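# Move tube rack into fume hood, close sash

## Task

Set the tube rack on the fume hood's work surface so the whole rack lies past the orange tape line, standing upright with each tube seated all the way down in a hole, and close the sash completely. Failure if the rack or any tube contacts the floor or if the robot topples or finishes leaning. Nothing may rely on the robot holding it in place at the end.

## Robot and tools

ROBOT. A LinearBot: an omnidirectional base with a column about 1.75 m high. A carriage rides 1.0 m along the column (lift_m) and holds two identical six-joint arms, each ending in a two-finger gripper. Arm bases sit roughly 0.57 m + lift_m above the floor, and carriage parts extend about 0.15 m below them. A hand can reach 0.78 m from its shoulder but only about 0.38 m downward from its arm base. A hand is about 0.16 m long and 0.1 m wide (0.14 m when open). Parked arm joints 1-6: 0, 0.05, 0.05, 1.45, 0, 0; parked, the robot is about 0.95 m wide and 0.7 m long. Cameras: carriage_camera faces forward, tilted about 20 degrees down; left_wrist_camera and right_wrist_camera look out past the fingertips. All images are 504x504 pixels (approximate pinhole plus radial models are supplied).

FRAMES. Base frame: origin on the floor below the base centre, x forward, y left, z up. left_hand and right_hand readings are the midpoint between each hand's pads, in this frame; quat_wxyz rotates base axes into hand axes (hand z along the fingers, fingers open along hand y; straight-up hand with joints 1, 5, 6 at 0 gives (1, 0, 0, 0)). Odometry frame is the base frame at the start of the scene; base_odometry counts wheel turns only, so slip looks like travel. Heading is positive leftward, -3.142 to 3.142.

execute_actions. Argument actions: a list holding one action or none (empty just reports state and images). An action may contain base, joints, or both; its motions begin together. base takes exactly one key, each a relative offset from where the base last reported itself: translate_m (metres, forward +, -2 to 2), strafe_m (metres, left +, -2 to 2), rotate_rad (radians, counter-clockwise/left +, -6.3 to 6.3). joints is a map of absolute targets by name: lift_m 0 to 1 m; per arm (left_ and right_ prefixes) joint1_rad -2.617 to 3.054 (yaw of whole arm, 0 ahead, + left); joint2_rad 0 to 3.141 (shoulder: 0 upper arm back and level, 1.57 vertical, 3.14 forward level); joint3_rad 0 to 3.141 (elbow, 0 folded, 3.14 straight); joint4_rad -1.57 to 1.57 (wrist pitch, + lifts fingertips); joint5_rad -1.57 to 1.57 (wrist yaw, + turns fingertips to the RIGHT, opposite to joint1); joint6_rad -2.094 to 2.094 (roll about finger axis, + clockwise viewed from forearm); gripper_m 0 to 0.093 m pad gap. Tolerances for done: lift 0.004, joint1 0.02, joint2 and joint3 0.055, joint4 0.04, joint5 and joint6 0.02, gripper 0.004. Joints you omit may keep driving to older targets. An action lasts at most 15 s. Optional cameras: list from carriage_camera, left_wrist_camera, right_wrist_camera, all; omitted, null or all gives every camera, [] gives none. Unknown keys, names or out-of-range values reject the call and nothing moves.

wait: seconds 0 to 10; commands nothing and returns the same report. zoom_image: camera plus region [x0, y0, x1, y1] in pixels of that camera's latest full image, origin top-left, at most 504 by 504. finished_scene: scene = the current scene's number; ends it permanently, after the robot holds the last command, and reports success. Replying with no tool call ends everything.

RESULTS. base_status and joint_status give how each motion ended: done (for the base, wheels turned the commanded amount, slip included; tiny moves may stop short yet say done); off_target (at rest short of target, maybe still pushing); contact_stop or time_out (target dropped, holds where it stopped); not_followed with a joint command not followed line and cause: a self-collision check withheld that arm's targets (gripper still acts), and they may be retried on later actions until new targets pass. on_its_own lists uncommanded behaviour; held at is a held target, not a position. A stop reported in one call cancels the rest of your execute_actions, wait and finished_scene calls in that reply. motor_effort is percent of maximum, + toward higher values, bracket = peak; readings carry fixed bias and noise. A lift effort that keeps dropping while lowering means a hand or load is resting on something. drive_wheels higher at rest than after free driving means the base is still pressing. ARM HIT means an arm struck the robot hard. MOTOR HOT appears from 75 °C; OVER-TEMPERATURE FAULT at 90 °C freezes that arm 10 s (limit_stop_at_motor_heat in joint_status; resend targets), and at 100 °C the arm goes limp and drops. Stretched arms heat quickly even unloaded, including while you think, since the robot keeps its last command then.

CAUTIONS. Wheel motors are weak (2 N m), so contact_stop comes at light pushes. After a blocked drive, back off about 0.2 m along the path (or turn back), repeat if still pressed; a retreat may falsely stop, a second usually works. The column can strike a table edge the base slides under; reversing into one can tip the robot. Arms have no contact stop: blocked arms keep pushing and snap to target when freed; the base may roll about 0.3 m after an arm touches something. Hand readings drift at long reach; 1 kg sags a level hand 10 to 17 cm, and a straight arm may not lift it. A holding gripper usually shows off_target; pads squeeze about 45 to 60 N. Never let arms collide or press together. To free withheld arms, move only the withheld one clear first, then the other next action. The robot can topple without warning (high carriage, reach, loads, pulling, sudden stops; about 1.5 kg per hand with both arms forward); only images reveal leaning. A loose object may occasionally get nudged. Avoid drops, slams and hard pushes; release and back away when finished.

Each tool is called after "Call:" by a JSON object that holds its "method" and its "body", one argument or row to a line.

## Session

Call:
{"method": "execute_actions", "body": {
  "actions": []
}}

Scene clock: 0.00 s.
base_odometry: x=+0.000 y=+0.000 heading=+0.000 (m, m, rad; odometry frame)
base_status: not commanded
joint_positions: lift_m=+0.298 left_joint1_rad=-0.031 left_joint2_rad=+0.029 left_joint3_rad=+0.063 left_joint4_rad=+1.463 left_joint5_rad=+0.022 left_joint6_rad=+0.039 left_gripper_m=+0.095 right_joint1_rad=+0.008 right_joint2_rad=+0.043 right_joint3_rad=+0.048 right_joint4_rad=+1.472 right_joint5_rad=-0.018 right_joint6_rad=-0.028 right_gripper_m=+0.094
joint_status: not commanded
motor_effort: lift_m=+29 drive_wheels=+2 (%)
left_hand: x=+0.2958 y=+0.3185 z=+1.3097 quat_wxyz=(+0.999, +0.012, +0.037, +0.004) (m; base frame)
right_hand: x=+0.3026 y=-0.3195 z=+1.3060 quat_wxyz=(+0.999, -0.010, +0.047, -0.010) (m; base frame)
pictures: carriage_camera, left_wrist_camera, right_wrist_camera
Images, in order (width x height): carriage_camera 504x504, left_wrist_camera 504x504, right_wrist_camera 504x504.

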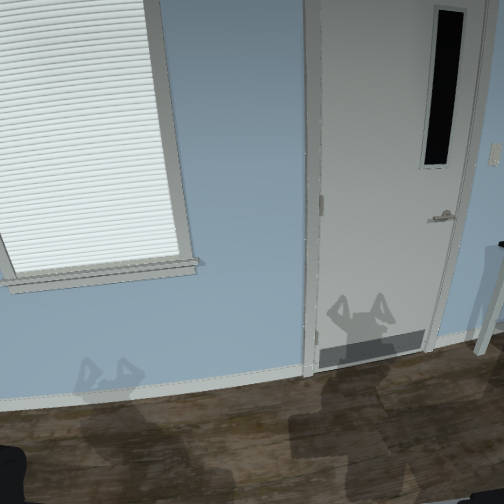

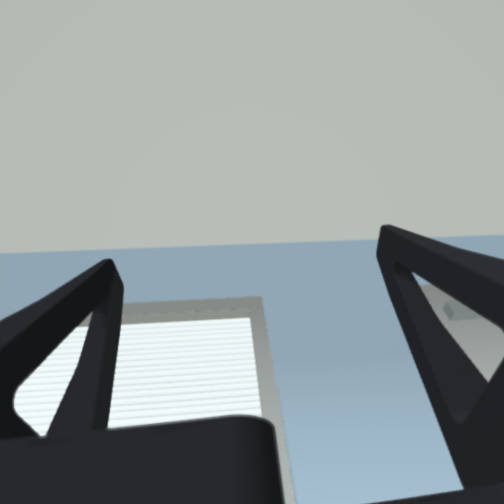

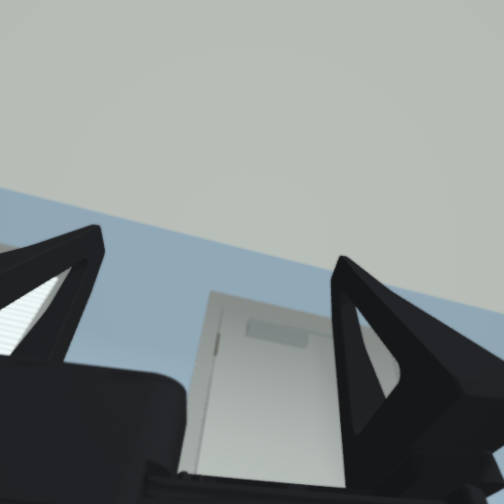

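Call:
{"method": "execute_actions", "body": {
  "actions": [
    {"base":{"rotate_rad":-1.3}}
  ],
  "cameras": ["carriage_camera"]
}}

Scene clock: 2.93 s.
base_odometry: x=+0.000 y=+0.000 heading=-1.298 (m, m, rad; odometry frame)
base_status: done
joint_positions: lift_m=+0.298 left_joint1_rad=-0.031 left_joint2_rad=+0.029 left_joint3_rad=+0.063 left_joint4_rad=+1.463 left_joint5_rad=+0.022 left_joint6_rad=+0.039 left_gripper_m=+0.095 right_joint1_rad=+0.008 right_joint2_rad=+0.043 right_joint3_rad=+0.048 right_joint4_rad=+1.471 right_joint5_rad=-0.018 right_joint6_rad=-0.028 right_gripper_m=+0.094
joint_status: not commanded
motor_effort: lift_m=+29(29) drive_wheels=+26(54) (%)
left_hand: x=+0.2958 y=+0.3185 z=+1.3097 quat_wxyz=(+0.999, +0.012, +0.037, +0.004) (m; base frame)
right_hand: x=+0.3028 y=-0.3195 z=+1.3060 quat_wxyz=(+0.999, -0.010, +0.047, -0.010) (m; base frame)
pictures: carriage_camera
Images, in order (width x height): carriage_camera 504x504.

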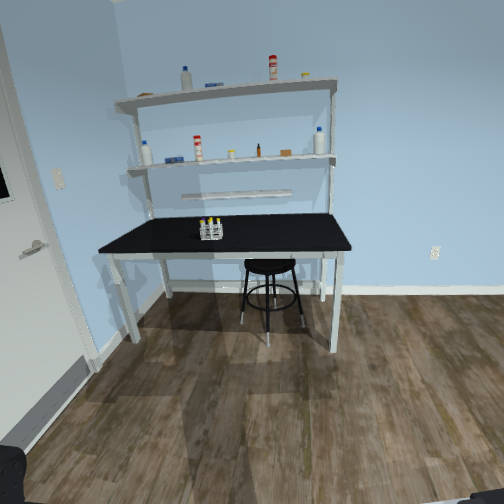

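Call:
{"method": "zoom_image", "body": {
  "camera": "carriage_camera",
  "region": [180, 200, 250, 250]
}}

Region (180, 200, 250, 250) of carriage_camera's 504x504 image, scaled by 7.200, with more detail than that image has; it fills the top 360 rows of this view, and the rest is white.

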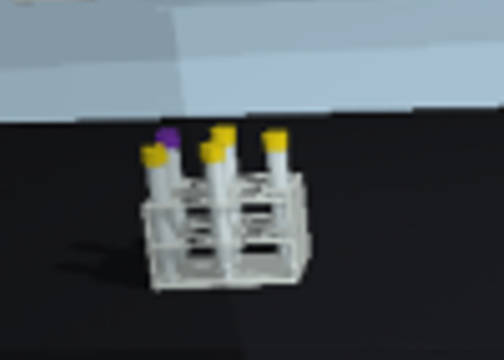

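Call:
{"method": "execute_actions", "body": {
  "actions": [
    {"base":{"strafe_m":-0.37},"joints":{"lift_m":0.4,"right_joint1_rad":0.2,"right_joint2_rad":2.76,"right_joint3_rad":1.61,"right_joint4_rad":1.17,"right_joint5_rad":-0.7,"right_joint6_rad":0}}
  ],
  "cameras": []
}}

Call:
{"method": "execute_actions", "body": {
  "actions": [
    {"base":{"translate_m":0.985}}
  ],
  "cameras": ["carriage_camera"]
}}

Call:
{"method": "execute_actions", "body": {
  "actions": [
    {"base":{"rotate_rad":0.5}}
  ],
  "cameras": ["carriage_camera","right_wrist_camera"]
}}

Scene clock: 6.73 s.
base_odometry: x=-0.357 y=-0.099 heading=-1.300 (m, m, rad; odometry frame)
base_status: done
joint_positions: lift_m=+0.400 left_joint1_rad=-0.031 left_joint2_rad=+0.029 left_joint3_rad=+0.063 left_joint4_rad=+1.464 left_joint5_rad=+0.022 left_joint6_rad=+0.039 left_gripper_m=+0.095 right_joint1_rad=+0.195 right_joint2_rad=+2.770 right_joint3_rad=+1.596 right_joint4_rad=+1.155 right_joint5_rad=-0.695 right_joint6_rad=-0.007 right_gripper_m=+0.094
joint_status: all done
motor_effort: lift_m=+31(39) drive_wheels=-17(53) (%)
left_hand: x=+0.2957 y=+0.3185 z=+1.4116 quat_wxyz=(+0.999, +0.012, +0.036, +0.004) (m; base frame)
right_hand: x=+0.8678 y=-0.0946 z=+0.9796 quat_wxyz=(+0.633, -0.305, +0.644, +0.304) (m; base frame)
pictures: none
No camera images: the call's "cameras" was empty. Leave "cameras" out to get every camera's image.

Scene clock: 11.00 s.
base_odometry: x=-0.094 y=-1.048 heading=-1.301 (m, m, rad; odometry frame)
base_status: done
joint_positions: lift_m=+0.400 left_joint1_rad=-0.031 left_joint2_rad=+0.029 left_joint3_rad=+0.063 left_joint4_rad=+1.464 left_joint5_rad=+0.022 left_joint6_rad=+0.039 left_gripper_m=+0.095 right_joint1_rad=+0.196 right_joint2_rad=+2.770 right_joint3_rad=+1.596 right_joint4_rad=+1.160 right_joint5_rad=-0.696 right_joint6_rad=-0.007 right_gripper_m=+0.094
joint_status: not commanded
motor_effort: lift_m=+31(31) drive_wheels=-15(51) (%)
left_hand: x=+0.2956 y=+0.3185 z=+1.4116 quat_wxyz=(+0.999, +0.012, +0.036, +0.004) (m; base frame)
right_hand: x=+0.8673 y=-0.0935 z=+0.9806 quat_wxyz=(+0.634, -0.306, +0.642, +0.304) (m; base frame)
pictures: carriage_camera
Images, in order (width x height): carriage_camera 504x504.

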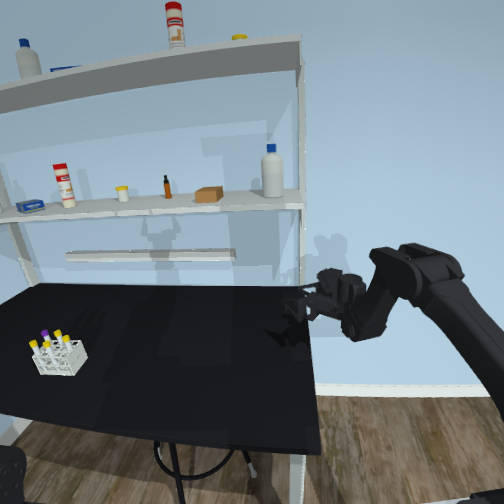

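Scene clock: 12.87 s.
base_odometry: x=-0.094 y=-1.049 heading=-0.803 (m, m, rad; odometry frame)
base_status: done
joint_positions: lift_m=+0.400 left_joint1_rad=-0.031 left_joint2_rad=+0.029 left_joint3_rad=+0.063 left_joint4_rad=+1.463 left_joint5_rad=+0.022 left_joint6_rad=+0.039 left_gripper_m=+0.095 right_joint1_rad=+0.203 right_joint2_rad=+2.770 right_joint3_rad=+1.596 right_joint4_rad=+1.160 right_joint5_rad=-0.696 right_joint6_rad=-0.007 right_gripper_m=+0.094
joint_status: not commanded
motor_effort: lift_m=+31(31) drive_wheels=+28(49) (%)
left_hand: x=+0.2959 y=+0.3185 z=+1.4116 quat_wxyz=(+0.999, +0.012, +0.037, +0.004) (m; base frame)
right_hand: x=+0.8655 y=-0.0892 z=+0.9807 quat_wxyz=(+0.633, -0.309, +0.640, +0.306) (m; base frame)
pictures: carriage_camera, right_wrist_camera
Images, in order (width x height): carriage_camera 504x504, right_wrist_camera 504x504.

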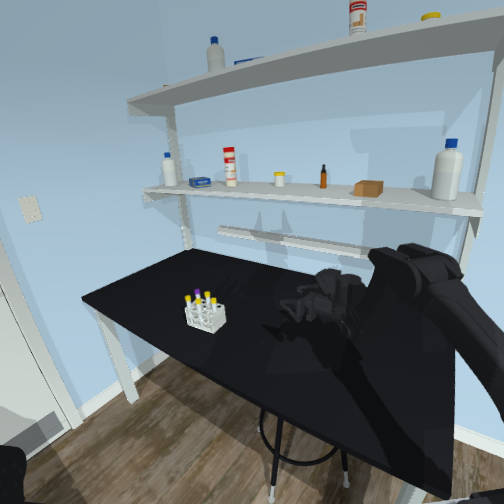

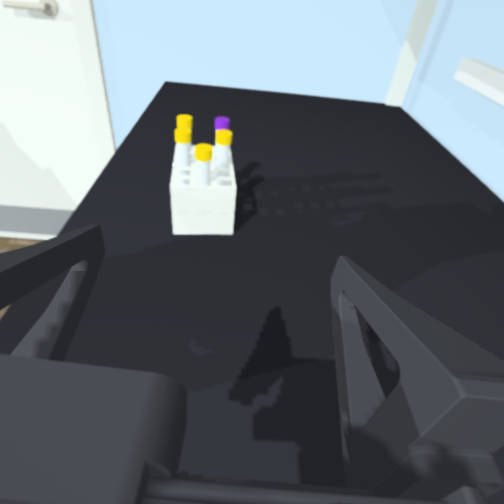

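Call:
{"method": "execute_actions", "body": {
  "actions": [
    {"base":{"strafe_m":0.146},"joints":{"right_joint5_rad":-0.9,"lift_m":0.245}}
  ],
  "cameras": []
}}

Call:
{"method": "execute_actions", "body": {
  "actions": [
    {"base":{"translate_m":0.11}}
  ],
  "cameras": ["carriage_camera","right_wrist_camera"]
}}

Scene clock: 15.17 s.
base_odometry: x=+0.011 y=-0.947 heading=-0.801 (m, m, rad; odometry frame)
base_status: done
joint_positions: lift_m=+0.245 left_joint1_rad=-0.031 left_joint2_rad=+0.029 left_joint3_rad=+0.063 left_joint4_rad=+1.463 left_joint5_rad=+0.022 left_joint6_rad=+0.039 left_gripper_m=+0.095 right_joint1_rad=+0.200 right_joint2_rad=+2.769 right_joint3_rad=+1.596 right_joint4_rad=+1.161 right_joint5_rad=-0.896 right_joint6_rad=-0.007 right_gripper_m=+0.094
joint_status: all done
motor_effort: lift_m=+25(24) drive_wheels=-19(46) (%)
left_hand: x=+0.2960 y=+0.3185 z=+1.2571 quat_wxyz=(+0.999, +0.012, +0.037, +0.004) (m; base frame)
right_hand: x=+0.8376 y=-0.0724 z=+0.8272 quat_wxyz=(+0.601, -0.369, +0.606, +0.368) (m; base frame)
pictures: none
No camera images: the call's "cameras" was empty. Leave "cameras" out to get every camera's image.

Scene clock: 16.77 s.
base_odometry: x=+0.088 y=-1.026 heading=-0.800 (m, m, rad; odometry frame)
base_status: done
joint_positions: lift_m=+0.245 left_joint1_rad=-0.031 left_joint2_rad=+0.029 left_joint3_rad=+0.063 left_joint4_rad=+1.465 left_joint5_rad=+0.022 left_joint6_rad=+0.039 left_gripper_m=+0.095 right_joint1_rad=+0.201 right_joint2_rad=+2.769 right_joint3_rad=+1.596 right_joint4_rad=+1.162 right_joint5_rad=-0.897 right_joint6_rad=-0.007 right_gripper_m=+0.094
joint_status: not commanded
motor_effort: lift_m=+25(25) drive_wheels=-14(42) (%)
left_hand: x=+0.2955 y=+0.3185 z=+1.2572 quat_wxyz=(+0.999, +0.012, +0.036, +0.004) (m; base frame)
right_hand: x=+0.8373 y=-0.0721 z=+0.8273 quat_wxyz=(+0.601, -0.370, +0.606, +0.368) (m; base frame)
pictures: carriage_camera, right_wrist_camera
Images, in order (width x height): carriage_camera 504x504, right_wrist_camera 504x504.

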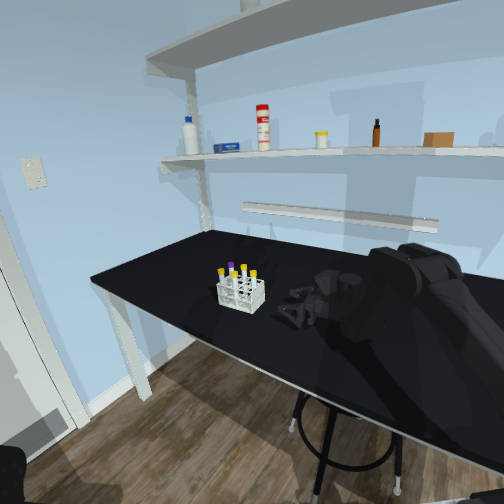

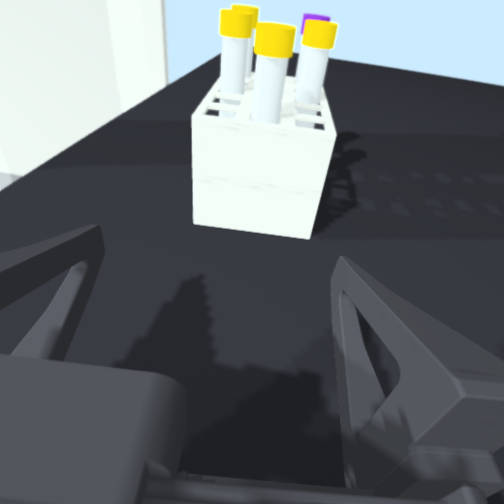

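Call:
{"method": "execute_actions", "body": {
  "actions": [
    {"base":{"translate_m":0.045}}
  ],
  "cameras": []
}}

Call:
{"method": "execute_actions", "body": {
  "actions": [
    {"base":{"strafe_m":0.058}}
  ],
  "cameras": ["right_wrist_camera"]
}}

Scene clock: 18.20 s.
base_odometry: x=+0.120 y=-1.058 heading=-0.798 (m, m, rad; odometry frame)
base_status: done
joint_positions: lift_m=+0.245 left_joint1_rad=-0.031 left_joint2_rad=+0.029 left_joint3_rad=+0.063 left_joint4_rad=+1.466 left_joint5_rad=+0.022 left_joint6_rad=+0.039 left_gripper_m=+0.095 right_joint1_rad=+0.200 right_joint2_rad=+2.769 right_joint3_rad=+1.596 right_joint4_rad=+1.163 right_joint5_rad=-0.897 right_joint6_rad=-0.007 right_gripper_m=+0.094
joint_status: not commanded
motor_effort: lift_m=+25(25) drive_wheels=-15(46) (%)
left_hand: x=+0.2952 y=+0.3185 z=+1.2572 quat_wxyz=(+0.999, +0.012, +0.035, +0.004) (m; base frame)
right_hand: x=+0.8376 y=-0.0728 z=+0.8275 quat_wxyz=(+0.601, -0.370, +0.606, +0.368) (m; base frame)
pictures: none
No camera images: the call's "cameras" was empty. Leave "cameras" out to get every camera's image.

Scene clock: 19.53 s.
base_odometry: x=+0.161 y=-1.017 heading=-0.799 (m, m, rad; odometry frame)
base_status: done
joint_positions: lift_m=+0.245 left_joint1_rad=-0.031 left_joint2_rad=+0.029 left_joint3_rad=+0.063 left_joint4_rad=+1.466 left_joint5_rad=+0.023 left_joint6_rad=+0.039 left_gripper_m=+0.095 right_joint1_rad=+0.198 right_joint2_rad=+2.769 right_joint3_rad=+1.596 right_joint4_rad=+1.163 right_joint5_rad=-0.897 right_joint6_rad=-0.007 right_gripper_m=+0.094
joint_status: not commanded
motor_effort: lift_m=+25(25) drive_wheels=-7(42) (%)
left_hand: x=+0.2953 y=+0.3184 z=+1.2572 quat_wxyz=(+0.999, +0.013, +0.035, +0.004) (m; base frame)
right_hand: x=+0.8380 y=-0.0736 z=+0.8275 quat_wxyz=(+0.602, -0.369, +0.606, +0.367) (m; base frame)
pictures: right_wrist_camera
Images, in order (width x height): right_wrist_camera 504x504.

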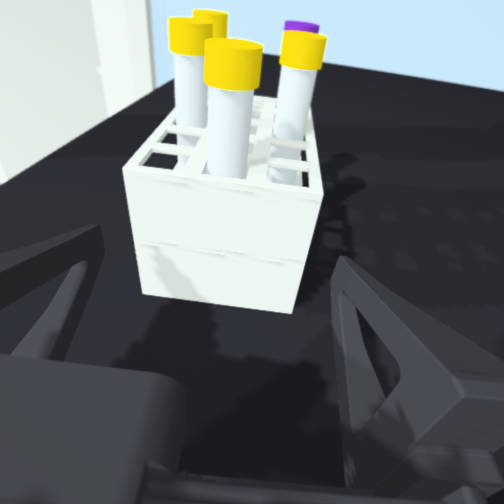

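Call:
{"method": "execute_actions", "body": {
  "actions": [
    {"base":{"translate_m":0.008}}
  ],
  "cameras": []
}}

Call:
{"method": "execute_actions", "body": {
  "actions": [
    {"base":{"strafe_m":0.03}}
  ],
  "cameras": []
}}

Call:
{"method": "execute_actions", "body": {
  "actions": [
    {"base":{"translate_m":0.011}}
  ],
  "cameras": []
}}

Call:
{"method": "execute_actions", "body": {
  "actions": [
    {"base":{"strafe_m":0.022}}
  ],
  "cameras": ["right_wrist_camera"]
}}

Scene clock: 20.53 s.
base_odometry: x=+0.167 y=-1.023 heading=-0.798 (m, m, rad; odometry frame)
base_status: done
joint_positions: lift_m=+0.245 left_joint1_rad=-0.031 left_joint2_rad=+0.029 left_joint3_rad=+0.063 left_joint4_rad=+1.465 left_joint5_rad=+0.023 left_joint6_rad=+0.039 left_gripper_m=+0.095 right_joint1_rad=+0.198 right_joint2_rad=+2.769 right_joint3_rad=+1.596 right_joint4_rad=+1.163 right_joint5_rad=-0.898 right_joint6_rad=-0.007 right_gripper_m=+0.094
joint_status: not commanded
motor_effort: lift_m=+25(25) drive_wheels=-10(23) (%)
left_hand: x=+0.2953 y=+0.3184 z=+1.2572 quat_wxyz=(+0.999, +0.013, +0.036, +0.004) (m; base frame)
right_hand: x=+0.8379 y=-0.0735 z=+0.8276 quat_wxyz=(+0.602, -0.369, +0.606, +0.367) (m; base frame)
pictures: none
No camera images: the call's "cameras" was empty. Leave "cameras" out to get every camera's image.

Scene clock: 21.50 s.
base_odometry: x=+0.189 y=-1.002 heading=-0.799 (m, m, rad; odometry frame)
base_status: done
joint_positions: lift_m=+0.245 left_joint1_rad=-0.031 left_joint2_rad=+0.029 left_joint3_rad=+0.063 left_joint4_rad=+1.465 left_joint5_rad=+0.023 left_joint6_rad=+0.039 left_gripper_m=+0.095 right_joint1_rad=+0.200 right_joint2_rad=+2.769 right_joint3_rad=+1.596 right_joint4_rad=+1.164 right_joint5_rad=-0.898 right_joint6_rad=-0.007 right_gripper_m=+0.094
joint_status: not commanded
motor_effort: lift_m=+25(25) drive_wheels=+4(36) (%)
left_hand: x=+0.2955 y=+0.3184 z=+1.2572 quat_wxyz=(+0.999, +0.013, +0.036, +0.004) (m; base frame)
right_hand: x=+0.8374 y=-0.0725 z=+0.8277 quat_wxyz=(+0.601, -0.370, +0.605, +0.368) (m; base frame)
pictures: none
No camera images: the call's "cameras" was empty. Leave "cameras" out to get every camera's image.

Scene clock: 22.20 s.
base_odometry: x=+0.196 y=-1.010 heading=-0.798 (m, m, rad; odometry frame)
base_status: done
joint_positions: lift_m=+0.245 left_joint1_rad=-0.031 left_joint2_rad=+0.029 left_joint3_rad=+0.063 left_joint4_rad=+1.464 left_joint5_rad=+0.023 left_joint6_rad=+0.039 left_gripper_m=+0.095 right_joint1_rad=+0.200 right_joint2_rad=+2.769 right_joint3_rad=+1.596 right_joint4_rad=+1.164 right_joint5_rad=-0.898 right_joint6_rad=-0.007 right_gripper_m=+0.094
joint_status: not commanded
motor_effort: lift_m=+25(25) drive_wheels=-11(28) (%)
left_hand: x=+0.2956 y=+0.3184 z=+1.2572 quat_wxyz=(+0.999, +0.013, +0.036, +0.004) (m; base frame)
right_hand: x=+0.8373 y=-0.0724 z=+0.8277 quat_wxyz=(+0.601, -0.370, +0.605, +0.368) (m; base frame)
pictures: none
No camera images: the call's "cameras" was empty. Leave "cameras" out to get every camera's image.

Scene clock: 23.07 s.
base_odometry: x=+0.212 y=-0.995 heading=-0.798 (m, m, rad; odometry frame)
base_status: done
joint_positions: lift_m=+0.245 left_joint1_rad=-0.031 left_joint2_rad=+0.029 left_joint3_rad=+0.063 left_joint4_rad=+1.464 left_joint5_rad=+0.023 left_joint6_rad=+0.039 left_gripper_m=+0.095 right_joint1_rad=+0.201 right_joint2_rad=+2.769 right_joint3_rad=+1.596 right_joint4_rad=+1.164 right_joint5_rad=-0.899 right_joint6_rad=-0.007 right_gripper_m=+0.094
joint_status: not commanded
motor_effort: lift_m=+25(25) drive_wheels=+6(35) (%)
left_hand: x=+0.2956 y=+0.3184 z=+1.2572 quat_wxyz=(+0.999, +0.013, +0.036, +0.004) (m; base frame)
right_hand: x=+0.8371 y=-0.0720 z=+0.8277 quat_wxyz=(+0.601, -0.370, +0.605, +0.368) (m; base frame)
pictures: right_wrist_camera
Images, in order (width x height): right_wrist_camera 504x504.

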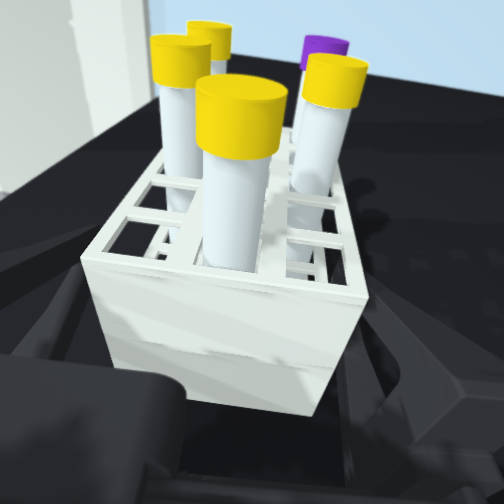

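Call:
{"method": "execute_actions", "body": {
  "actions": [
    {"base":{"translate_m":0.013}}
  ],
  "cameras": []
}}

Call:
{"method": "execute_actions", "body": {
  "actions": [
    {"base":{"strafe_m":0.018}}
  ],
  "cameras": []
}}

Call:
{"method": "execute_actions", "body": {
  "actions": [
    {"joints":{"right_gripper_m":0.05}}
  ],
  "cameras": []
}}

Call:
{"method": "execute_actions", "body": {
  "actions": [
    {"joints":{"lift_m":0.31,"right_joint4_rad":1.2}}
  ],
  "cameras": ["right_wrist_camera"]
}}

Scene clock: 24.13 s.
base_odometry: x=+0.221 y=-1.004 heading=-0.798 (m, m, rad; odometry frame)
base_status: done
joint_positions: lift_m=+0.245 left_joint1_rad=-0.031 left_joint2_rad=+0.029 left_joint3_rad=+0.063 left_joint4_rad=+1.463 left_joint5_rad=+0.023 left_joint6_rad=+0.039 left_gripper_m=+0.095 right_joint1_rad=+0.201 right_joint2_rad=+2.769 right_joint3_rad=+1.596 right_joint4_rad=+1.164 right_joint5_rad=-0.899 right_joint6_rad=-0.007 right_gripper_m=+0.094
joint_status: not commanded
motor_effort: lift_m=+25(25) drive_wheels=-11(31) (%)
left_hand: x=+0.2958 y=+0.3184 z=+1.2571 quat_wxyz=(+0.999, +0.013, +0.037, +0.004) (m; base frame)
right_hand: x=+0.8370 y=-0.0720 z=+0.8277 quat_wxyz=(+0.601, -0.371, +0.605, +0.369) (m; base frame)
pictures: none
No camera images: the call's "cameras" was empty. Leave "cameras" out to get every camera's image.

Scene clock: 25.07 s.
base_odometry: x=+0.234 y=-0.991 heading=-0.798 (m, m, rad; odometry frame)
base_status: done
joint_positions: lift_m=+0.245 left_joint1_rad=-0.031 left_joint2_rad=+0.029 left_joint3_rad=+0.063 left_joint4_rad=+1.463 left_joint5_rad=+0.023 left_joint6_rad=+0.039 left_gripper_m=+0.095 right_joint1_rad=+0.201 right_joint2_rad=+2.769 right_joint3_rad=+1.596 right_joint4_rad=+1.164 right_joint5_rad=-0.899 right_joint6_rad=-0.007 right_gripper_m=+0.094
joint_status: not commanded
motor_effort: lift_m=+25(25) drive_wheels=-8(35) (%)
left_hand: x=+0.2959 y=+0.3184 z=+1.2571 quat_wxyz=(+0.999, +0.013, +0.037, +0.004) (m; base frame)
right_hand: x=+0.8370 y=-0.0718 z=+0.8277 quat_wxyz=(+0.601, -0.371, +0.605, +0.369) (m; base frame)
pictures: none
No camera images: the call's "cameras" was empty. Leave "cameras" out to get every camera's image.

Scene clock: 25.63 s.
base_odometry: x=+0.234 y=-0.991 heading=-0.798 (m, m, rad; odometry frame)
base_status: not commanded
joint_positions: lift_m=+0.245 left_joint1_rad=-0.031 left_joint2_rad=+0.029 left_joint3_rad=+0.063 left_joint4_rad=+1.463 left_joint5_rad=+0.023 left_joint6_rad=+0.039 left_gripper_m=+0.095 right_joint1_rad=+0.201 right_joint2_rad=+2.769 right_joint3_rad=+1.596 right_joint4_rad=+1.169 right_joint5_rad=-0.898 right_joint6_rad=-0.009 right_gripper_m=+0.080
joint_status: right_gripper_m off_target (ended at +0.080, target +0.050)
motor_effort: lift_m=+25(25) drive_wheels=-7(8) (%)
left_hand: x=+0.2959 y=+0.3184 z=+1.2571 quat_wxyz=(+0.999, +0.013, +0.037, +0.004) (m; base frame)
right_hand: x=+0.8373 y=-0.0719 z=+0.8290 quat_wxyz=(+0.603, -0.371, +0.603, +0.367) (m; base frame)
pictures: none
No camera images: the call's "cameras" was empty. Leave "cameras" out to get every camera's image.

Scene clock: 26.43 s.
base_odometry: x=+0.234 y=-0.991 heading=-0.798 (m, m, rad; odometry frame)
base_status: not commanded
joint_positions: lift_m=+0.310 left_joint1_rad=-0.031 left_joint2_rad=+0.029 left_joint3_rad=+0.063 left_joint4_rad=+1.463 left_joint5_rad=+0.023 left_joint6_rad=+0.039 left_gripper_m=+0.095 right_joint1_rad=+0.201 right_joint2_rad=+2.768 right_joint3_rad=+1.596 right_joint4_rad=+1.179 right_joint5_rad=-0.899 right_joint6_rad=-0.009 right_gripper_m=+0.080
joint_status: all done
motor_effort: lift_m=+32(35) drive_wheels=+5(7) (%)
left_hand: x=+0.2960 y=+0.3184 z=+1.3215 quat_wxyz=(+0.999, +0.013, +0.037, +0.004) (m; base frame)
right_hand: x=+0.8372 y=-0.0717 z=+0.8958 quat_wxyz=(+0.607, -0.373, +0.599, +0.366) (m; base frame)
pictures: right_wrist_camera
Images, in order (width x height): right_wrist_camera 504x504.

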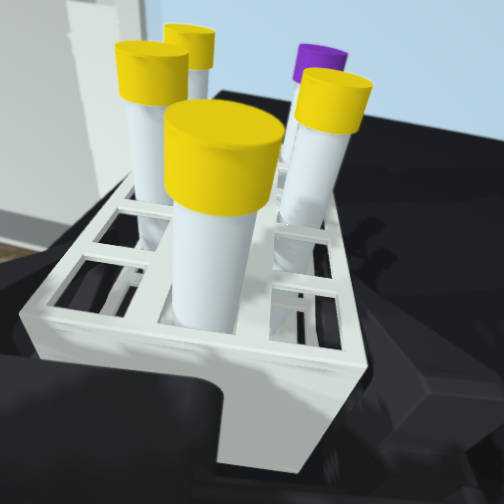

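Call:
{"method": "execute_actions", "body": {
  "actions": [
    {"base":{"translate_m":-0.45},"joints":{"lift_m":0.5,"right_joint5_rad":0,"right_joint1_rad":0}}
  ],
  "cameras": []
}}

Call:
{"method": "execute_actions", "body": {
  "actions": [
    {"base":{"strafe_m":0.4}}
  ],
  "cameras": []
}}

Call:
{"method": "execute_actions", "body": {
  "actions": [
    {"base":{"rotate_rad":-1.3}}
  ],
  "cameras": ["carriage_camera"]
}}

Scene clock: 29.77 s.
base_odometry: x=-0.080 y=-0.669 heading=-0.798 (m, m, rad; odometry frame)
base_status: done
joint_positions: lift_m=+0.500 left_joint1_rad=-0.031 left_joint2_rad=+0.029 left_joint3_rad=+0.063 left_joint4_rad=+1.462 left_joint5_rad=+0.023 left_joint6_rad=+0.039 left_gripper_m=+0.095 right_joint1_rad=-0.002 right_joint2_rad=+2.771 right_joint3_rad=+1.596 right_joint4_rad=+1.169 right_joint5_rad=-0.004 right_joint6_rad=-0.008 right_gripper_m=+0.080
joint_status: all done
motor_effort: lift_m=+32(39) drive_wheels=-6(50) (%)
left_hand: x=+0.2963 y=+0.3184 z=+1.5115 quat_wxyz=(+0.999, +0.013, +0.038, +0.004) (m; base frame)
right_hand: x=+0.9405 y=-0.3236 z=+1.0816 quat_wxyz=(+0.705, -0.004, +0.709, -0.002) (m; base frame)
pictures: none
No camera images: the call's "cameras" was empty. Leave "cameras" out to get every camera's image.

Scene clock: 32.67 s.
base_odometry: x=+0.206 y=-0.389 heading=-0.797 (m, m, rad; odometry frame)
base_status: done
joint_positions: lift_m=+0.500 left_joint1_rad=-0.031 left_joint2_rad=+0.029 left_joint3_rad=+0.063 left_joint4_rad=+1.462 left_joint5_rad=+0.023 left_joint6_rad=+0.039 left_gripper_m=+0.095 right_joint1_rad=+0.002 right_joint2_rad=+2.771 right_joint3_rad=+1.596 right_joint4_rad=+1.169 right_joint5_rad=-0.002 right_joint6_rad=-0.008 right_gripper_m=+0.080
joint_status: not commanded
motor_effort: lift_m=+32(32) drive_wheels=-10(37) (%)
left_hand: x=+0.2963 y=+0.3184 z=+1.5115 quat_wxyz=(+0.999, +0.013, +0.038, +0.004) (m; base frame)
right_hand: x=+0.9405 y=-0.3214 z=+1.0814 quat_wxyz=(+0.705, -0.004, +0.709, -0.002) (m; base frame)
pictures: none
No camera images: the call's "cameras" was empty. Leave "cameras" out to get every camera's image.

Scene clock: 35.50 s.
base_odometry: x=+0.206 y=-0.389 heading=-2.096 (m, m, rad; odometry frame)
base_status: done
joint_positions: lift_m=+0.500 left_joint1_rad=-0.031 left_joint2_rad=+0.029 left_joint3_rad=+0.063 left_joint4_rad=+1.462 left_joint5_rad=+0.023 left_joint6_rad=+0.039 left_gripper_m=+0.095 right_joint1_rad=-0.007 right_joint2_rad=+2.771 right_joint3_rad=+1.596 right_joint4_rad=+1.167 right_joint5_rad=+0.003 right_joint6_rad=-0.008 right_gripper_m=+0.080
joint_status: not commanded
motor_effort: lift_m=+32(32) drive_wheels=+25(65) (%)
left_hand: x=+0.2962 y=+0.3184 z=+1.5115 quat_wxyz=(+0.999, +0.013, +0.037, +0.004) (m; base frame)
right_hand: x=+0.9405 y=-0.3281 z=+1.0810 quat_wxyz=(+0.704, +0.001, +0.710, -0.006) (m; base frame)
pictures: carriage_camera
Images, in order (width x height): carriage_camera 504x504.

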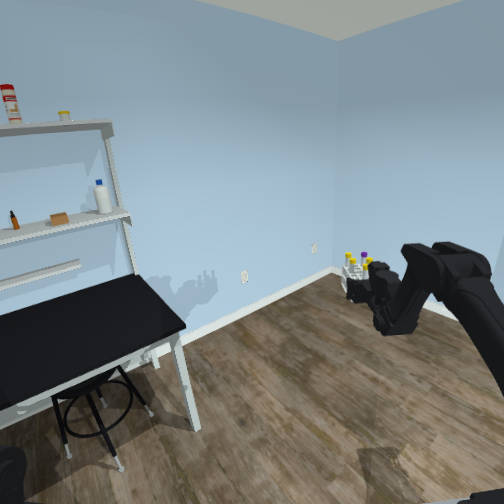

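Call:
{"method": "execute_actions", "body": {
  "actions": [
    {"base":{"rotate_rad":-0.965}}
  ],
  "cameras": ["carriage_camera"]
}}

Scene clock: 39.33 s.
base_odometry: x=+0.206 y=-0.390 heading=-3.059 (m, m, rad; odometry frame)
base_status: done
joint_positions: lift_m=+0.500 left_joint1_rad=-0.031 left_joint2_rad=+0.029 left_joint3_rad=+0.063 left_joint4_rad=+1.462 left_joint5_rad=+0.023 left_joint6_rad=+0.039 left_gripper_m=+0.095 right_joint1_rad=-0.007 right_joint2_rad=+2.771 right_joint3_rad=+1.596 right_joint4_rad=+1.167 right_joint5_rad=+0.003 right_joint6_rad=-0.008 right_gripper_m=+0.080
joint_status: not commanded
motor_effort: lift_m=+32(32) drive_wheels=+26(65) (%)
left_hand: x=+0.2962 y=+0.3184 z=+1.5115 quat_wxyz=(+0.999, +0.013, +0.037, +0.004) (m; base frame)
right_hand: x=+0.9405 y=-0.3281 z=+1.0810 quat_wxyz=(+0.704, +0.001, +0.710, -0.006) (m; base frame)
pictures: carriage_camera
Images, in order (width x height): carriage_camera 504x504.

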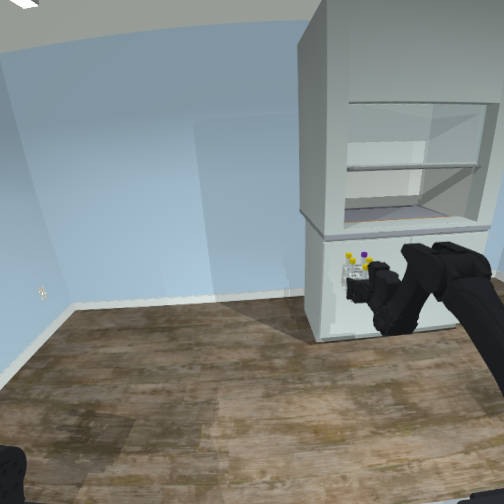

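Call:
{"method": "execute_actions", "body": {
  "actions": [
    {"base":{"strafe_m":-1.15}}
  ],
  "cameras": []
}}

Call:
{"method": "execute_actions", "body": {
  "actions": [
    {"base":{"translate_m":0.75}}
  ],
  "cameras": ["carriage_camera"]
}}

Scene clock: 44.23 s.
base_odometry: x=+0.114 y=+0.757 heading=-3.060 (m, m, rad; odometry frame)
base_status: done
joint_positions: lift_m=+0.500 left_joint1_rad=-0.031 left_joint2_rad=+0.029 left_joint3_rad=+0.063 left_joint4_rad=+1.462 left_joint5_rad=+0.023 left_joint6_rad=+0.039 left_gripper_m=+0.095 right_joint1_rad=+0.000 right_joint2_rad=+2.771 right_joint3_rad=+1.596 right_joint4_rad=+1.167 right_joint5_rad=+0.002 right_joint6_rad=-0.008 right_gripper_m=+0.080
joint_status: not commanded
motor_effort: lift_m=+32(32) drive_wheels=-17(60) (%)
left_hand: x=+0.2961 y=+0.3184 z=+1.5115 quat_wxyz=(+0.999, +0.013, +0.037, +0.004) (m; base frame)
right_hand: x=+0.9405 y=-0.3228 z=+1.0810 quat_wxyz=(+0.704, -0.003, +0.710, -0.003) (m; base frame)
pictures: none
No camera images: the call's "cameras" was empty. Leave "cameras" out to get every camera's image.

Scene clock: 47.97 s.
base_odometry: x=-0.634 y=+0.697 heading=-3.062 (m, m, rad; odometry frame)
base_status: done
joint_positions: lift_m=+0.500 left_joint1_rad=-0.031 left_joint2_rad=+0.029 left_joint3_rad=+0.063 left_joint4_rad=+1.463 left_joint5_rad=+0.023 left_joint6_rad=+0.039 left_gripper_m=+0.095 right_joint1_rad=+0.000 right_joint2_rad=+2.771 right_joint3_rad=+1.596 right_joint4_rad=+1.166 right_joint5_rad=+0.001 right_joint6_rad=-0.008 right_gripper_m=+0.080
joint_status: not commanded
motor_effort: lift_m=+32(32) drive_wheels=-16(47) (%)
left_hand: x=+0.2959 y=+0.3184 z=+1.5115 quat_wxyz=(+0.999, +0.013, +0.037, +0.004) (m; base frame)
right_hand: x=+0.9405 y=-0.3228 z=+1.0808 quat_wxyz=(+0.704, -0.003, +0.710, -0.003) (m; base frame)
pictures: carriage_camera
Images, in order (width x height): carriage_camera 504x504.

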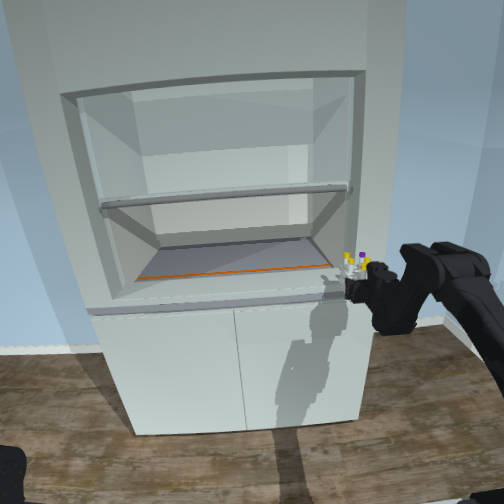

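Call:
{"method": "execute_actions", "body": {
  "actions": [
    {"base":{"strafe_m":0.15},"joints":{"lift_m":0.46}}
  ],
  "cameras": []
}}

Call:
{"method": "execute_actions", "body": {
  "actions": [
    {"base":{"rotate_rad":-0.025}}
  ],
  "cameras": []
}}

Call:
{"method": "execute_actions", "body": {
  "actions": [
    {"base":{"translate_m":0.47}}
  ],
  "cameras": ["carriage_camera"]
}}

Scene clock: 50.53 s.
base_odometry: x=-0.622 y=+0.548 heading=-3.062 (m, m, rad; odometry frame)
base_status: done
joint_positions: lift_m=+0.460 left_joint1_rad=-0.031 left_joint2_rad=+0.029 left_joint3_rad=+0.063 left_joint4_rad=+1.463 left_joint5_rad=+0.023 left_joint6_rad=+0.039 left_gripper_m=+0.095 right_joint1_rad=+0.001 right_joint2_rad=+2.783 right_joint3_rad=+1.596 right_joint4_rad=+1.162 right_joint5_rad=+0.001 right_joint6_rad=-0.008 right_gripper_m=+0.080
joint_status: all done
motor_effort: lift_m=+26(29) drive_wheels=-8(43) (%)
left_hand: x=+0.2960 y=+0.3184 z=+1.4720 quat_wxyz=(+0.999, +0.013, +0.037, +0.004) (m; base frame)
right_hand: x=+0.9392 y=-0.3225 z=+1.0328 quat_wxyz=(+0.698, -0.003, +0.716, -0.003) (m; base frame)
pictures: none
No camera images: the call's "cameras" was empty. Leave "cameras" out to get every camera's image.

Scene clock: 51.17 s.
base_odometry: x=-0.622 y=+0.548 heading=-3.086 (m, m, rad; odometry frame)
base_status: done
joint_positions: lift_m=+0.460 left_joint1_rad=-0.031 left_joint2_rad=+0.029 left_joint3_rad=+0.063 left_joint4_rad=+1.463 left_joint5_rad=+0.023 left_joint6_rad=+0.039 left_gripper_m=+0.095 right_joint1_rad=-0.004 right_joint2_rad=+2.783 right_joint3_rad=+1.596 right_joint4_rad=+1.165 right_joint5_rad=+0.001 right_joint6_rad=-0.008 right_gripper_m=+0.080
joint_status: not commanded
motor_effort: lift_m=+26(26) drive_wheels=+13(23) (%)
left_hand: x=+0.2958 y=+0.3184 z=+1.4721 quat_wxyz=(+0.999, +0.013, +0.037, +0.004) (m; base frame)
right_hand: x=+0.9392 y=-0.3255 z=+1.0335 quat_wxyz=(+0.699, -0.001, +0.715, -0.005) (m; base frame)
pictures: none
No camera images: the call's "cameras" was empty. Leave "cameras" out to get every camera's image.

Scene clock: 54.20 s.
base_odometry: x=-1.091 y=+0.520 heading=-3.084 (m, m, rad; odometry frame)
base_status: done
joint_positions: lift_m=+0.460 left_joint1_rad=-0.031 left_joint2_rad=+0.029 left_joint3_rad=+0.063 left_joint4_rad=+1.465 left_joint5_rad=+0.023 left_joint6_rad=+0.039 left_gripper_m=+0.095 right_joint1_rad=-0.002 right_joint2_rad=+2.783 right_joint3_rad=+1.596 right_joint4_rad=+1.165 right_joint5_rad=+0.001 right_joint6_rad=-0.008 right_gripper_m=+0.080
joint_status: not commanded
motor_effort: lift_m=+26(26) drive_wheels=-15(47) (%)
left_hand: x=+0.2955 y=+0.3184 z=+1.4721 quat_wxyz=(+0.999, +0.013, +0.036, +0.004) (m; base frame)
right_hand: x=+0.9392 y=-0.3245 z=+1.0336 quat_wxyz=(+0.699, -0.002, +0.715, -0.004) (m; base frame)
pictures: carriage_camera
Images, in order (width x height): carriage_camera 504x504.

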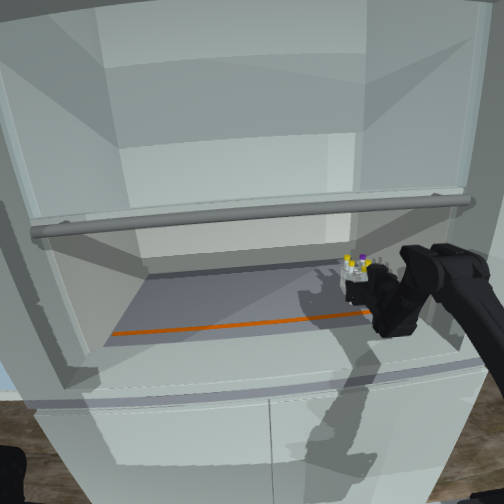

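Call:
{"method": "execute_actions", "body": {
  "actions": [
    {"base":{"translate_m":0.13},"joints":{"lift_m":0.44}}
  ],
  "cameras": ["carriage_camera"]
}}

Call:
{"method": "execute_actions", "body": {
  "actions": [
    {"joints":{"lift_m":0.41}}
  ],
  "cameras": ["carriage_camera","right_wrist_camera"]
}}

Scene clock: 56.30 s.
base_odometry: x=-1.221 y=+0.512 heading=-3.083 (m, m, rad; odometry frame)
base_status: done
joint_positions: lift_m=+0.440 left_joint1_rad=-0.031 left_joint2_rad=+0.029 left_joint3_rad=+0.063 left_joint4_rad=+1.465 left_joint5_rad=+0.023 left_joint6_rad=+0.039 left_gripper_m=+0.095 right_joint1_rad=-0.001 right_joint2_rad=+2.782 right_joint3_rad=+1.596 right_joint4_rad=+1.164 right_joint5_rad=+0.001 right_joint6_rad=-0.008 right_gripper_m=+0.080
joint_status: all done
motor_effort: lift_m=+25(24) drive_wheels=-14(48) (%)
left_hand: x=+0.2953 y=+0.3184 z=+1.4522 quat_wxyz=(+0.999, +0.013, +0.036, +0.004) (m; base frame)
right_hand: x=+0.9393 y=-0.3240 z=+1.0141 quat_wxyz=(+0.699, -0.002, +0.715, -0.004) (m; base frame)
pictures: carriage_camera
Images, in order (width x height): carriage_camera 504x504.

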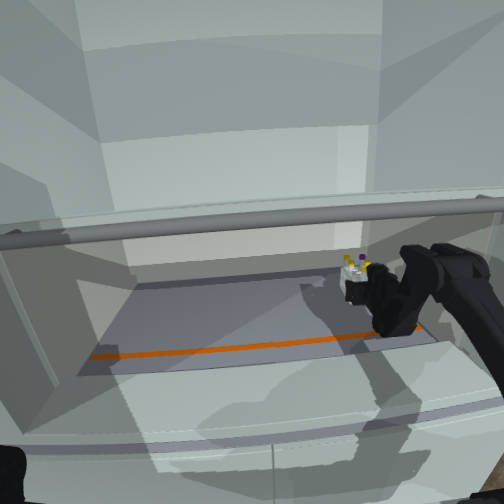

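Scene clock: 56.93 s.
base_odometry: x=-1.221 y=+0.512 heading=-3.083 (m, m, rad; odometry frame)
base_status: not commanded
joint_positions: lift_m=+0.410 left_joint1_rad=-0.031 left_joint2_rad=+0.029 left_joint3_rad=+0.063 left_joint4_rad=+1.465 left_joint5_rad=+0.023 left_joint6_rad=+0.039 left_gripper_m=+0.095 right_joint1_rad=-0.001 right_joint2_rad=+2.774 right_joint3_rad=+1.596 right_joint4_rad=+1.194 right_joint5_rad=+0.001 right_joint6_rad=-0.011 right_gripper_m=+0.080
joint_status: all done
motor_effort: lift_m=+24(27) drive_wheels=-12(14) (%)
left_hand: x=+0.2954 y=+0.3184 z=+1.4222 quat_wxyz=(+0.999, +0.013, +0.036, +0.004) (m; base frame)
right_hand: x=+0.9402 y=-0.3240 z=+0.9965 quat_wxyz=(+0.713, -0.003, +0.701, -0.005) (m; base frame)
pictures: carriage_camera, right_wrist_camera
Images, in order (width x height): carriage_camera 504x504, right_wrist_camera 504x504.

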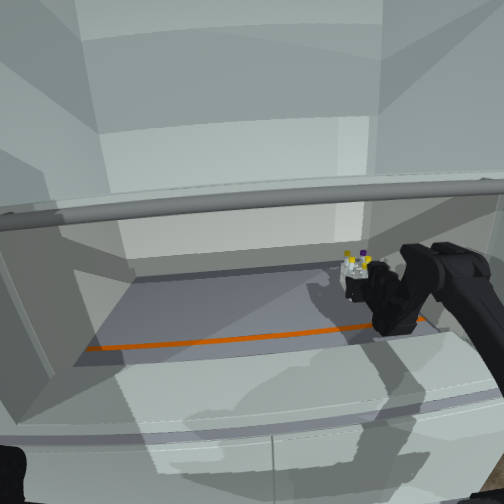

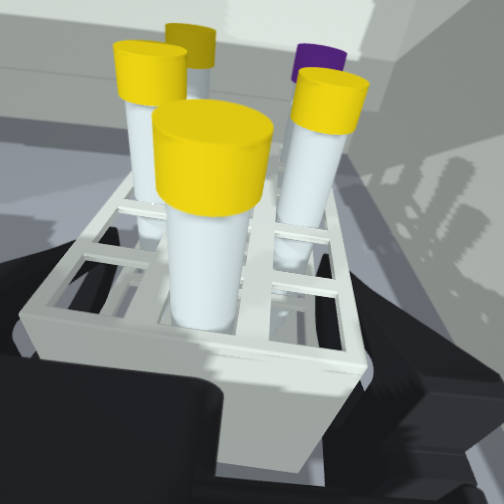

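Call:
{"method": "execute_actions", "body": {
  "actions": [
    {"joints":{"right_gripper_m":0.093,"lift_m":0.418}}
  ],
  "cameras": []
}}

Call:
{"method": "execute_actions", "body": {
  "actions": [
    {"base":{"translate_m":-0.08}}
  ],
  "cameras": []
}}

Call:
{"method": "execute_actions", "body": {
  "actions": [
    {"base":{"translate_m":-0.36},"joints":{"lift_m":0.45}}
  ],
  "cameras": ["carriage_camera"]
}}

Call:
{"method": "execute_actions", "body": {
  "actions": [
    {"joints":{"lift_m":0.9,"right_joint2_rad":2.22,"right_joint3_rad":1.02,"right_joint4_rad":0.15,"right_joint6_rad":1.57,"left_joint1_rad":0,"left_joint2_rad":2.22,"left_joint3_rad":1.02,"left_joint4_rad":0.15,"left_joint6_rad":1.57,"left_joint5_rad":0,"left_gripper_m":0.06,"right_gripper_m":0.06}}
  ],
  "cameras": []
}}

Call:
{"method": "execute_actions", "body": {
  "actions": [
    {"base":{"translate_m":0.2}}
  ]
}}

Scene clock: 58.20 s.
base_odometry: x=-1.221 y=+0.512 heading=-3.083 (m, m, rad; odometry frame)
base_status: not commanded
joint_positions: lift_m=+0.418 left_joint1_rad=-0.031 left_joint2_rad=+0.029 left_joint3_rad=+0.063 left_joint4_rad=+1.465 left_joint5_rad=+0.023 left_joint6_rad=+0.039 left_gripper_m=+0.095 right_joint1_rad=-0.001 right_joint2_rad=+2.772 right_joint3_rad=+1.596 right_joint4_rad=+1.190 right_joint5_rad=+0.000 right_joint6_rad=-0.010 right_gripper_m=+0.093
joint_status: all done
motor_effort: lift_m=+32(38) drive_wheels=-10(13) (%)
left_hand: x=+0.2954 y=+0.3184 z=+1.4296 quat_wxyz=(+0.999, +0.013, +0.036, +0.004) (m; base frame)
right_hand: x=+0.9404 y=-0.3239 z=+1.0040 quat_wxyz=(+0.712, -0.003, +0.702, -0.004) (m; base frame)
pictures: none
No camera images: the call's "cameras" was empty. Leave "cameras" out to get every camera's image.

Scene clock: 59.70 s.
base_odometry: x=-1.141 y=+0.517 heading=-3.084 (m, m, rad; odometry frame)
base_status: done
joint_positions: lift_m=+0.418 left_joint1_rad=-0.031 left_joint2_rad=+0.029 left_joint3_rad=+0.063 left_joint4_rad=+1.463 left_joint5_rad=+0.023 left_joint6_rad=+0.039 left_gripper_m=+0.095 right_joint1_rad=-0.001 right_joint2_rad=+2.772 right_joint3_rad=+1.596 right_joint4_rad=+1.193 right_joint5_rad=+0.000 right_joint6_rad=-0.010 right_gripper_m=+0.093
joint_status: not commanded
motor_effort: lift_m=+32(32) drive_wheels=+15(50) (%)
left_hand: x=+0.2959 y=+0.3184 z=+1.4295 quat_wxyz=(+0.999, +0.013, +0.037, +0.004) (m; base frame)
right_hand: x=+0.9404 y=-0.3234 z=+1.0046 quat_wxyz=(+0.713, -0.003, +0.701, -0.004) (m; base frame)
pictures: none
No camera images: the call's "cameras" was empty. Leave "cameras" out to get every camera's image.

Scene clock: 62.40 s.
base_odometry: x=-0.782 y=+0.538 heading=-3.084 (m, m, rad; odometry frame)
base_status: done
joint_positions: lift_m=+0.450 left_joint1_rad=-0.031 left_joint2_rad=+0.029 left_joint3_rad=+0.063 left_joint4_rad=+1.462 left_joint5_rad=+0.023 left_joint6_rad=+0.039 left_gripper_m=+0.095 right_joint1_rad=+0.000 right_joint2_rad=+2.761 right_joint3_rad=+1.596 right_joint4_rad=+1.195 right_joint5_rad=+0.000 right_joint6_rad=-0.010 right_gripper_m=+0.093
joint_status: all done
motor_effort: lift_m=+32(38) drive_wheels=-6(51) (%)
left_hand: x=+0.2963 y=+0.3183 z=+1.4616 quat_wxyz=(+0.999, +0.013, +0.038, +0.004) (m; base frame)
right_hand: x=+0.9416 y=-0.3226 z=+1.0448 quat_wxyz=(+0.718, -0.003, +0.696, -0.004) (m; base frame)
pictures: carriage_camera
Images, in order (width x height): carriage_camera 504x504.

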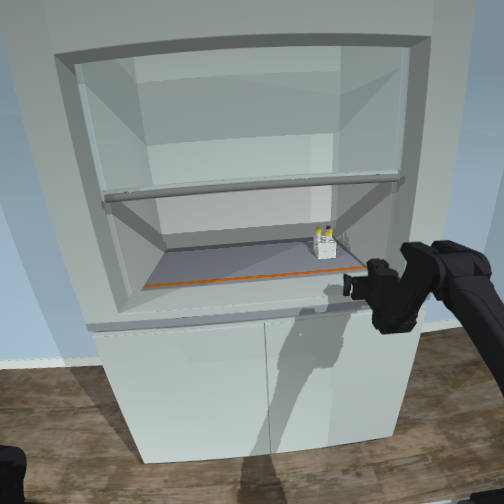

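Scene clock: 64.73 s.
base_odometry: x=-0.782 y=+0.538 heading=-3.084 (m, m, rad; odometry frame)
base_status: not commanded
joint_positions: lift_m=+0.900 left_joint1_rad=-0.009 left_joint2_rad=+2.212 left_joint3_rad=+1.017 left_joint4_rad=+0.157 left_joint5_rad=+0.006 left_joint6_rad=+1.562 left_gripper_m=+0.060 right_joint1_rad=+0.000 right_joint2_rad=+2.226 right_joint3_rad=+1.031 right_joint4_rad=+0.148 right_joint5_rad=+0.000 right_joint6_rad=+1.561 right_gripper_m=+0.060
joint_status: all done
motor_effort: lift_m=+32(36) drive_wheels=-4(6) (%)
left_hand: x=+0.7276 y=+0.3176 z=+1.3847 quat_wxyz=(+0.190, +0.683, +0.681, +0.183) (m; base frame)
right_hand: x=+0.7283 y=-0.3227 z=+1.3810 quat_wxyz=(+0.184, +0.680, +0.686, +0.182) (m; base frame)
pictures: none
No camera images: the call's "cameras" was empty. Leave "cameras" out to get every camera's image.

Scene clock: 66.80 s.
base_odometry: x=-0.982 y=+0.526 heading=-3.083 (m, m, rad; odometry frame)
base_status: done
joint_positions: lift_m=+0.900 left_joint1_rad=-0.008 left_joint2_rad=+2.212 left_joint3_rad=+1.017 left_joint4_rad=+0.157 left_joint5_rad=+0.006 left_joint6_rad=+1.562 left_gripper_m=+0.060 right_joint1_rad=+0.000 right_joint2_rad=+2.226 right_joint3_rad=+1.031 right_joint4_rad=+0.148 right_joint5_rad=+0.000 right_joint6_rad=+1.561 right_gripper_m=+0.060
joint_status: not commanded
motor_effort: lift_m=+32(32) drive_wheels=-13(44) (%)
left_hand: x=+0.7275 y=+0.3184 z=+1.3846 quat_wxyz=(+0.190, +0.682, +0.682, +0.183) (m; base frame)
right_hand: x=+0.7282 y=-0.3227 z=+1.3809 quat_wxyz=(+0.184, +0.680, +0.686, +0.182) (m; base frame)
pictures: carriage_camera, left_wrist_camera, right_wrist_camera
Images, in order (width x height): carriage_camera 504x504, left_wrist_camera 504x504, right_wrist_camera 504x504.

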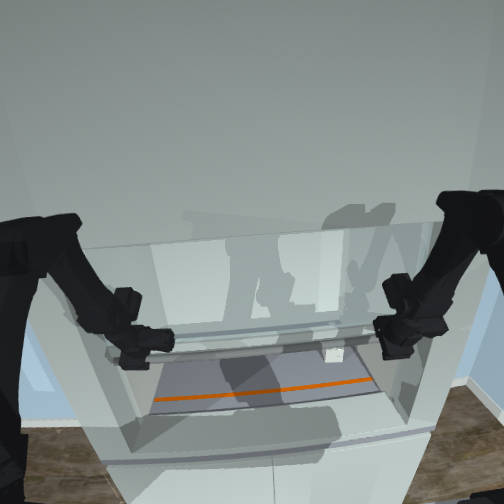

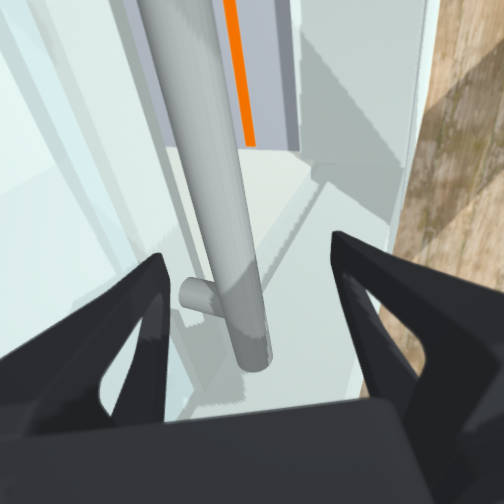

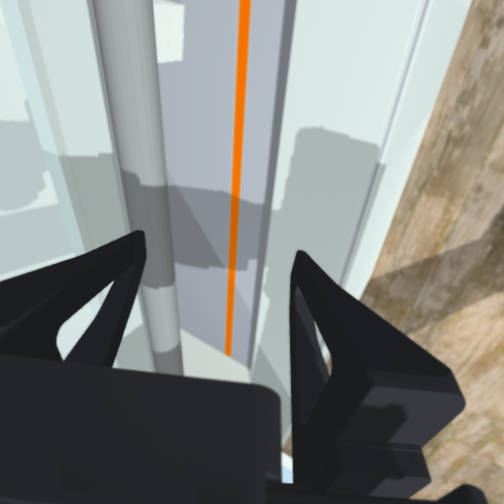

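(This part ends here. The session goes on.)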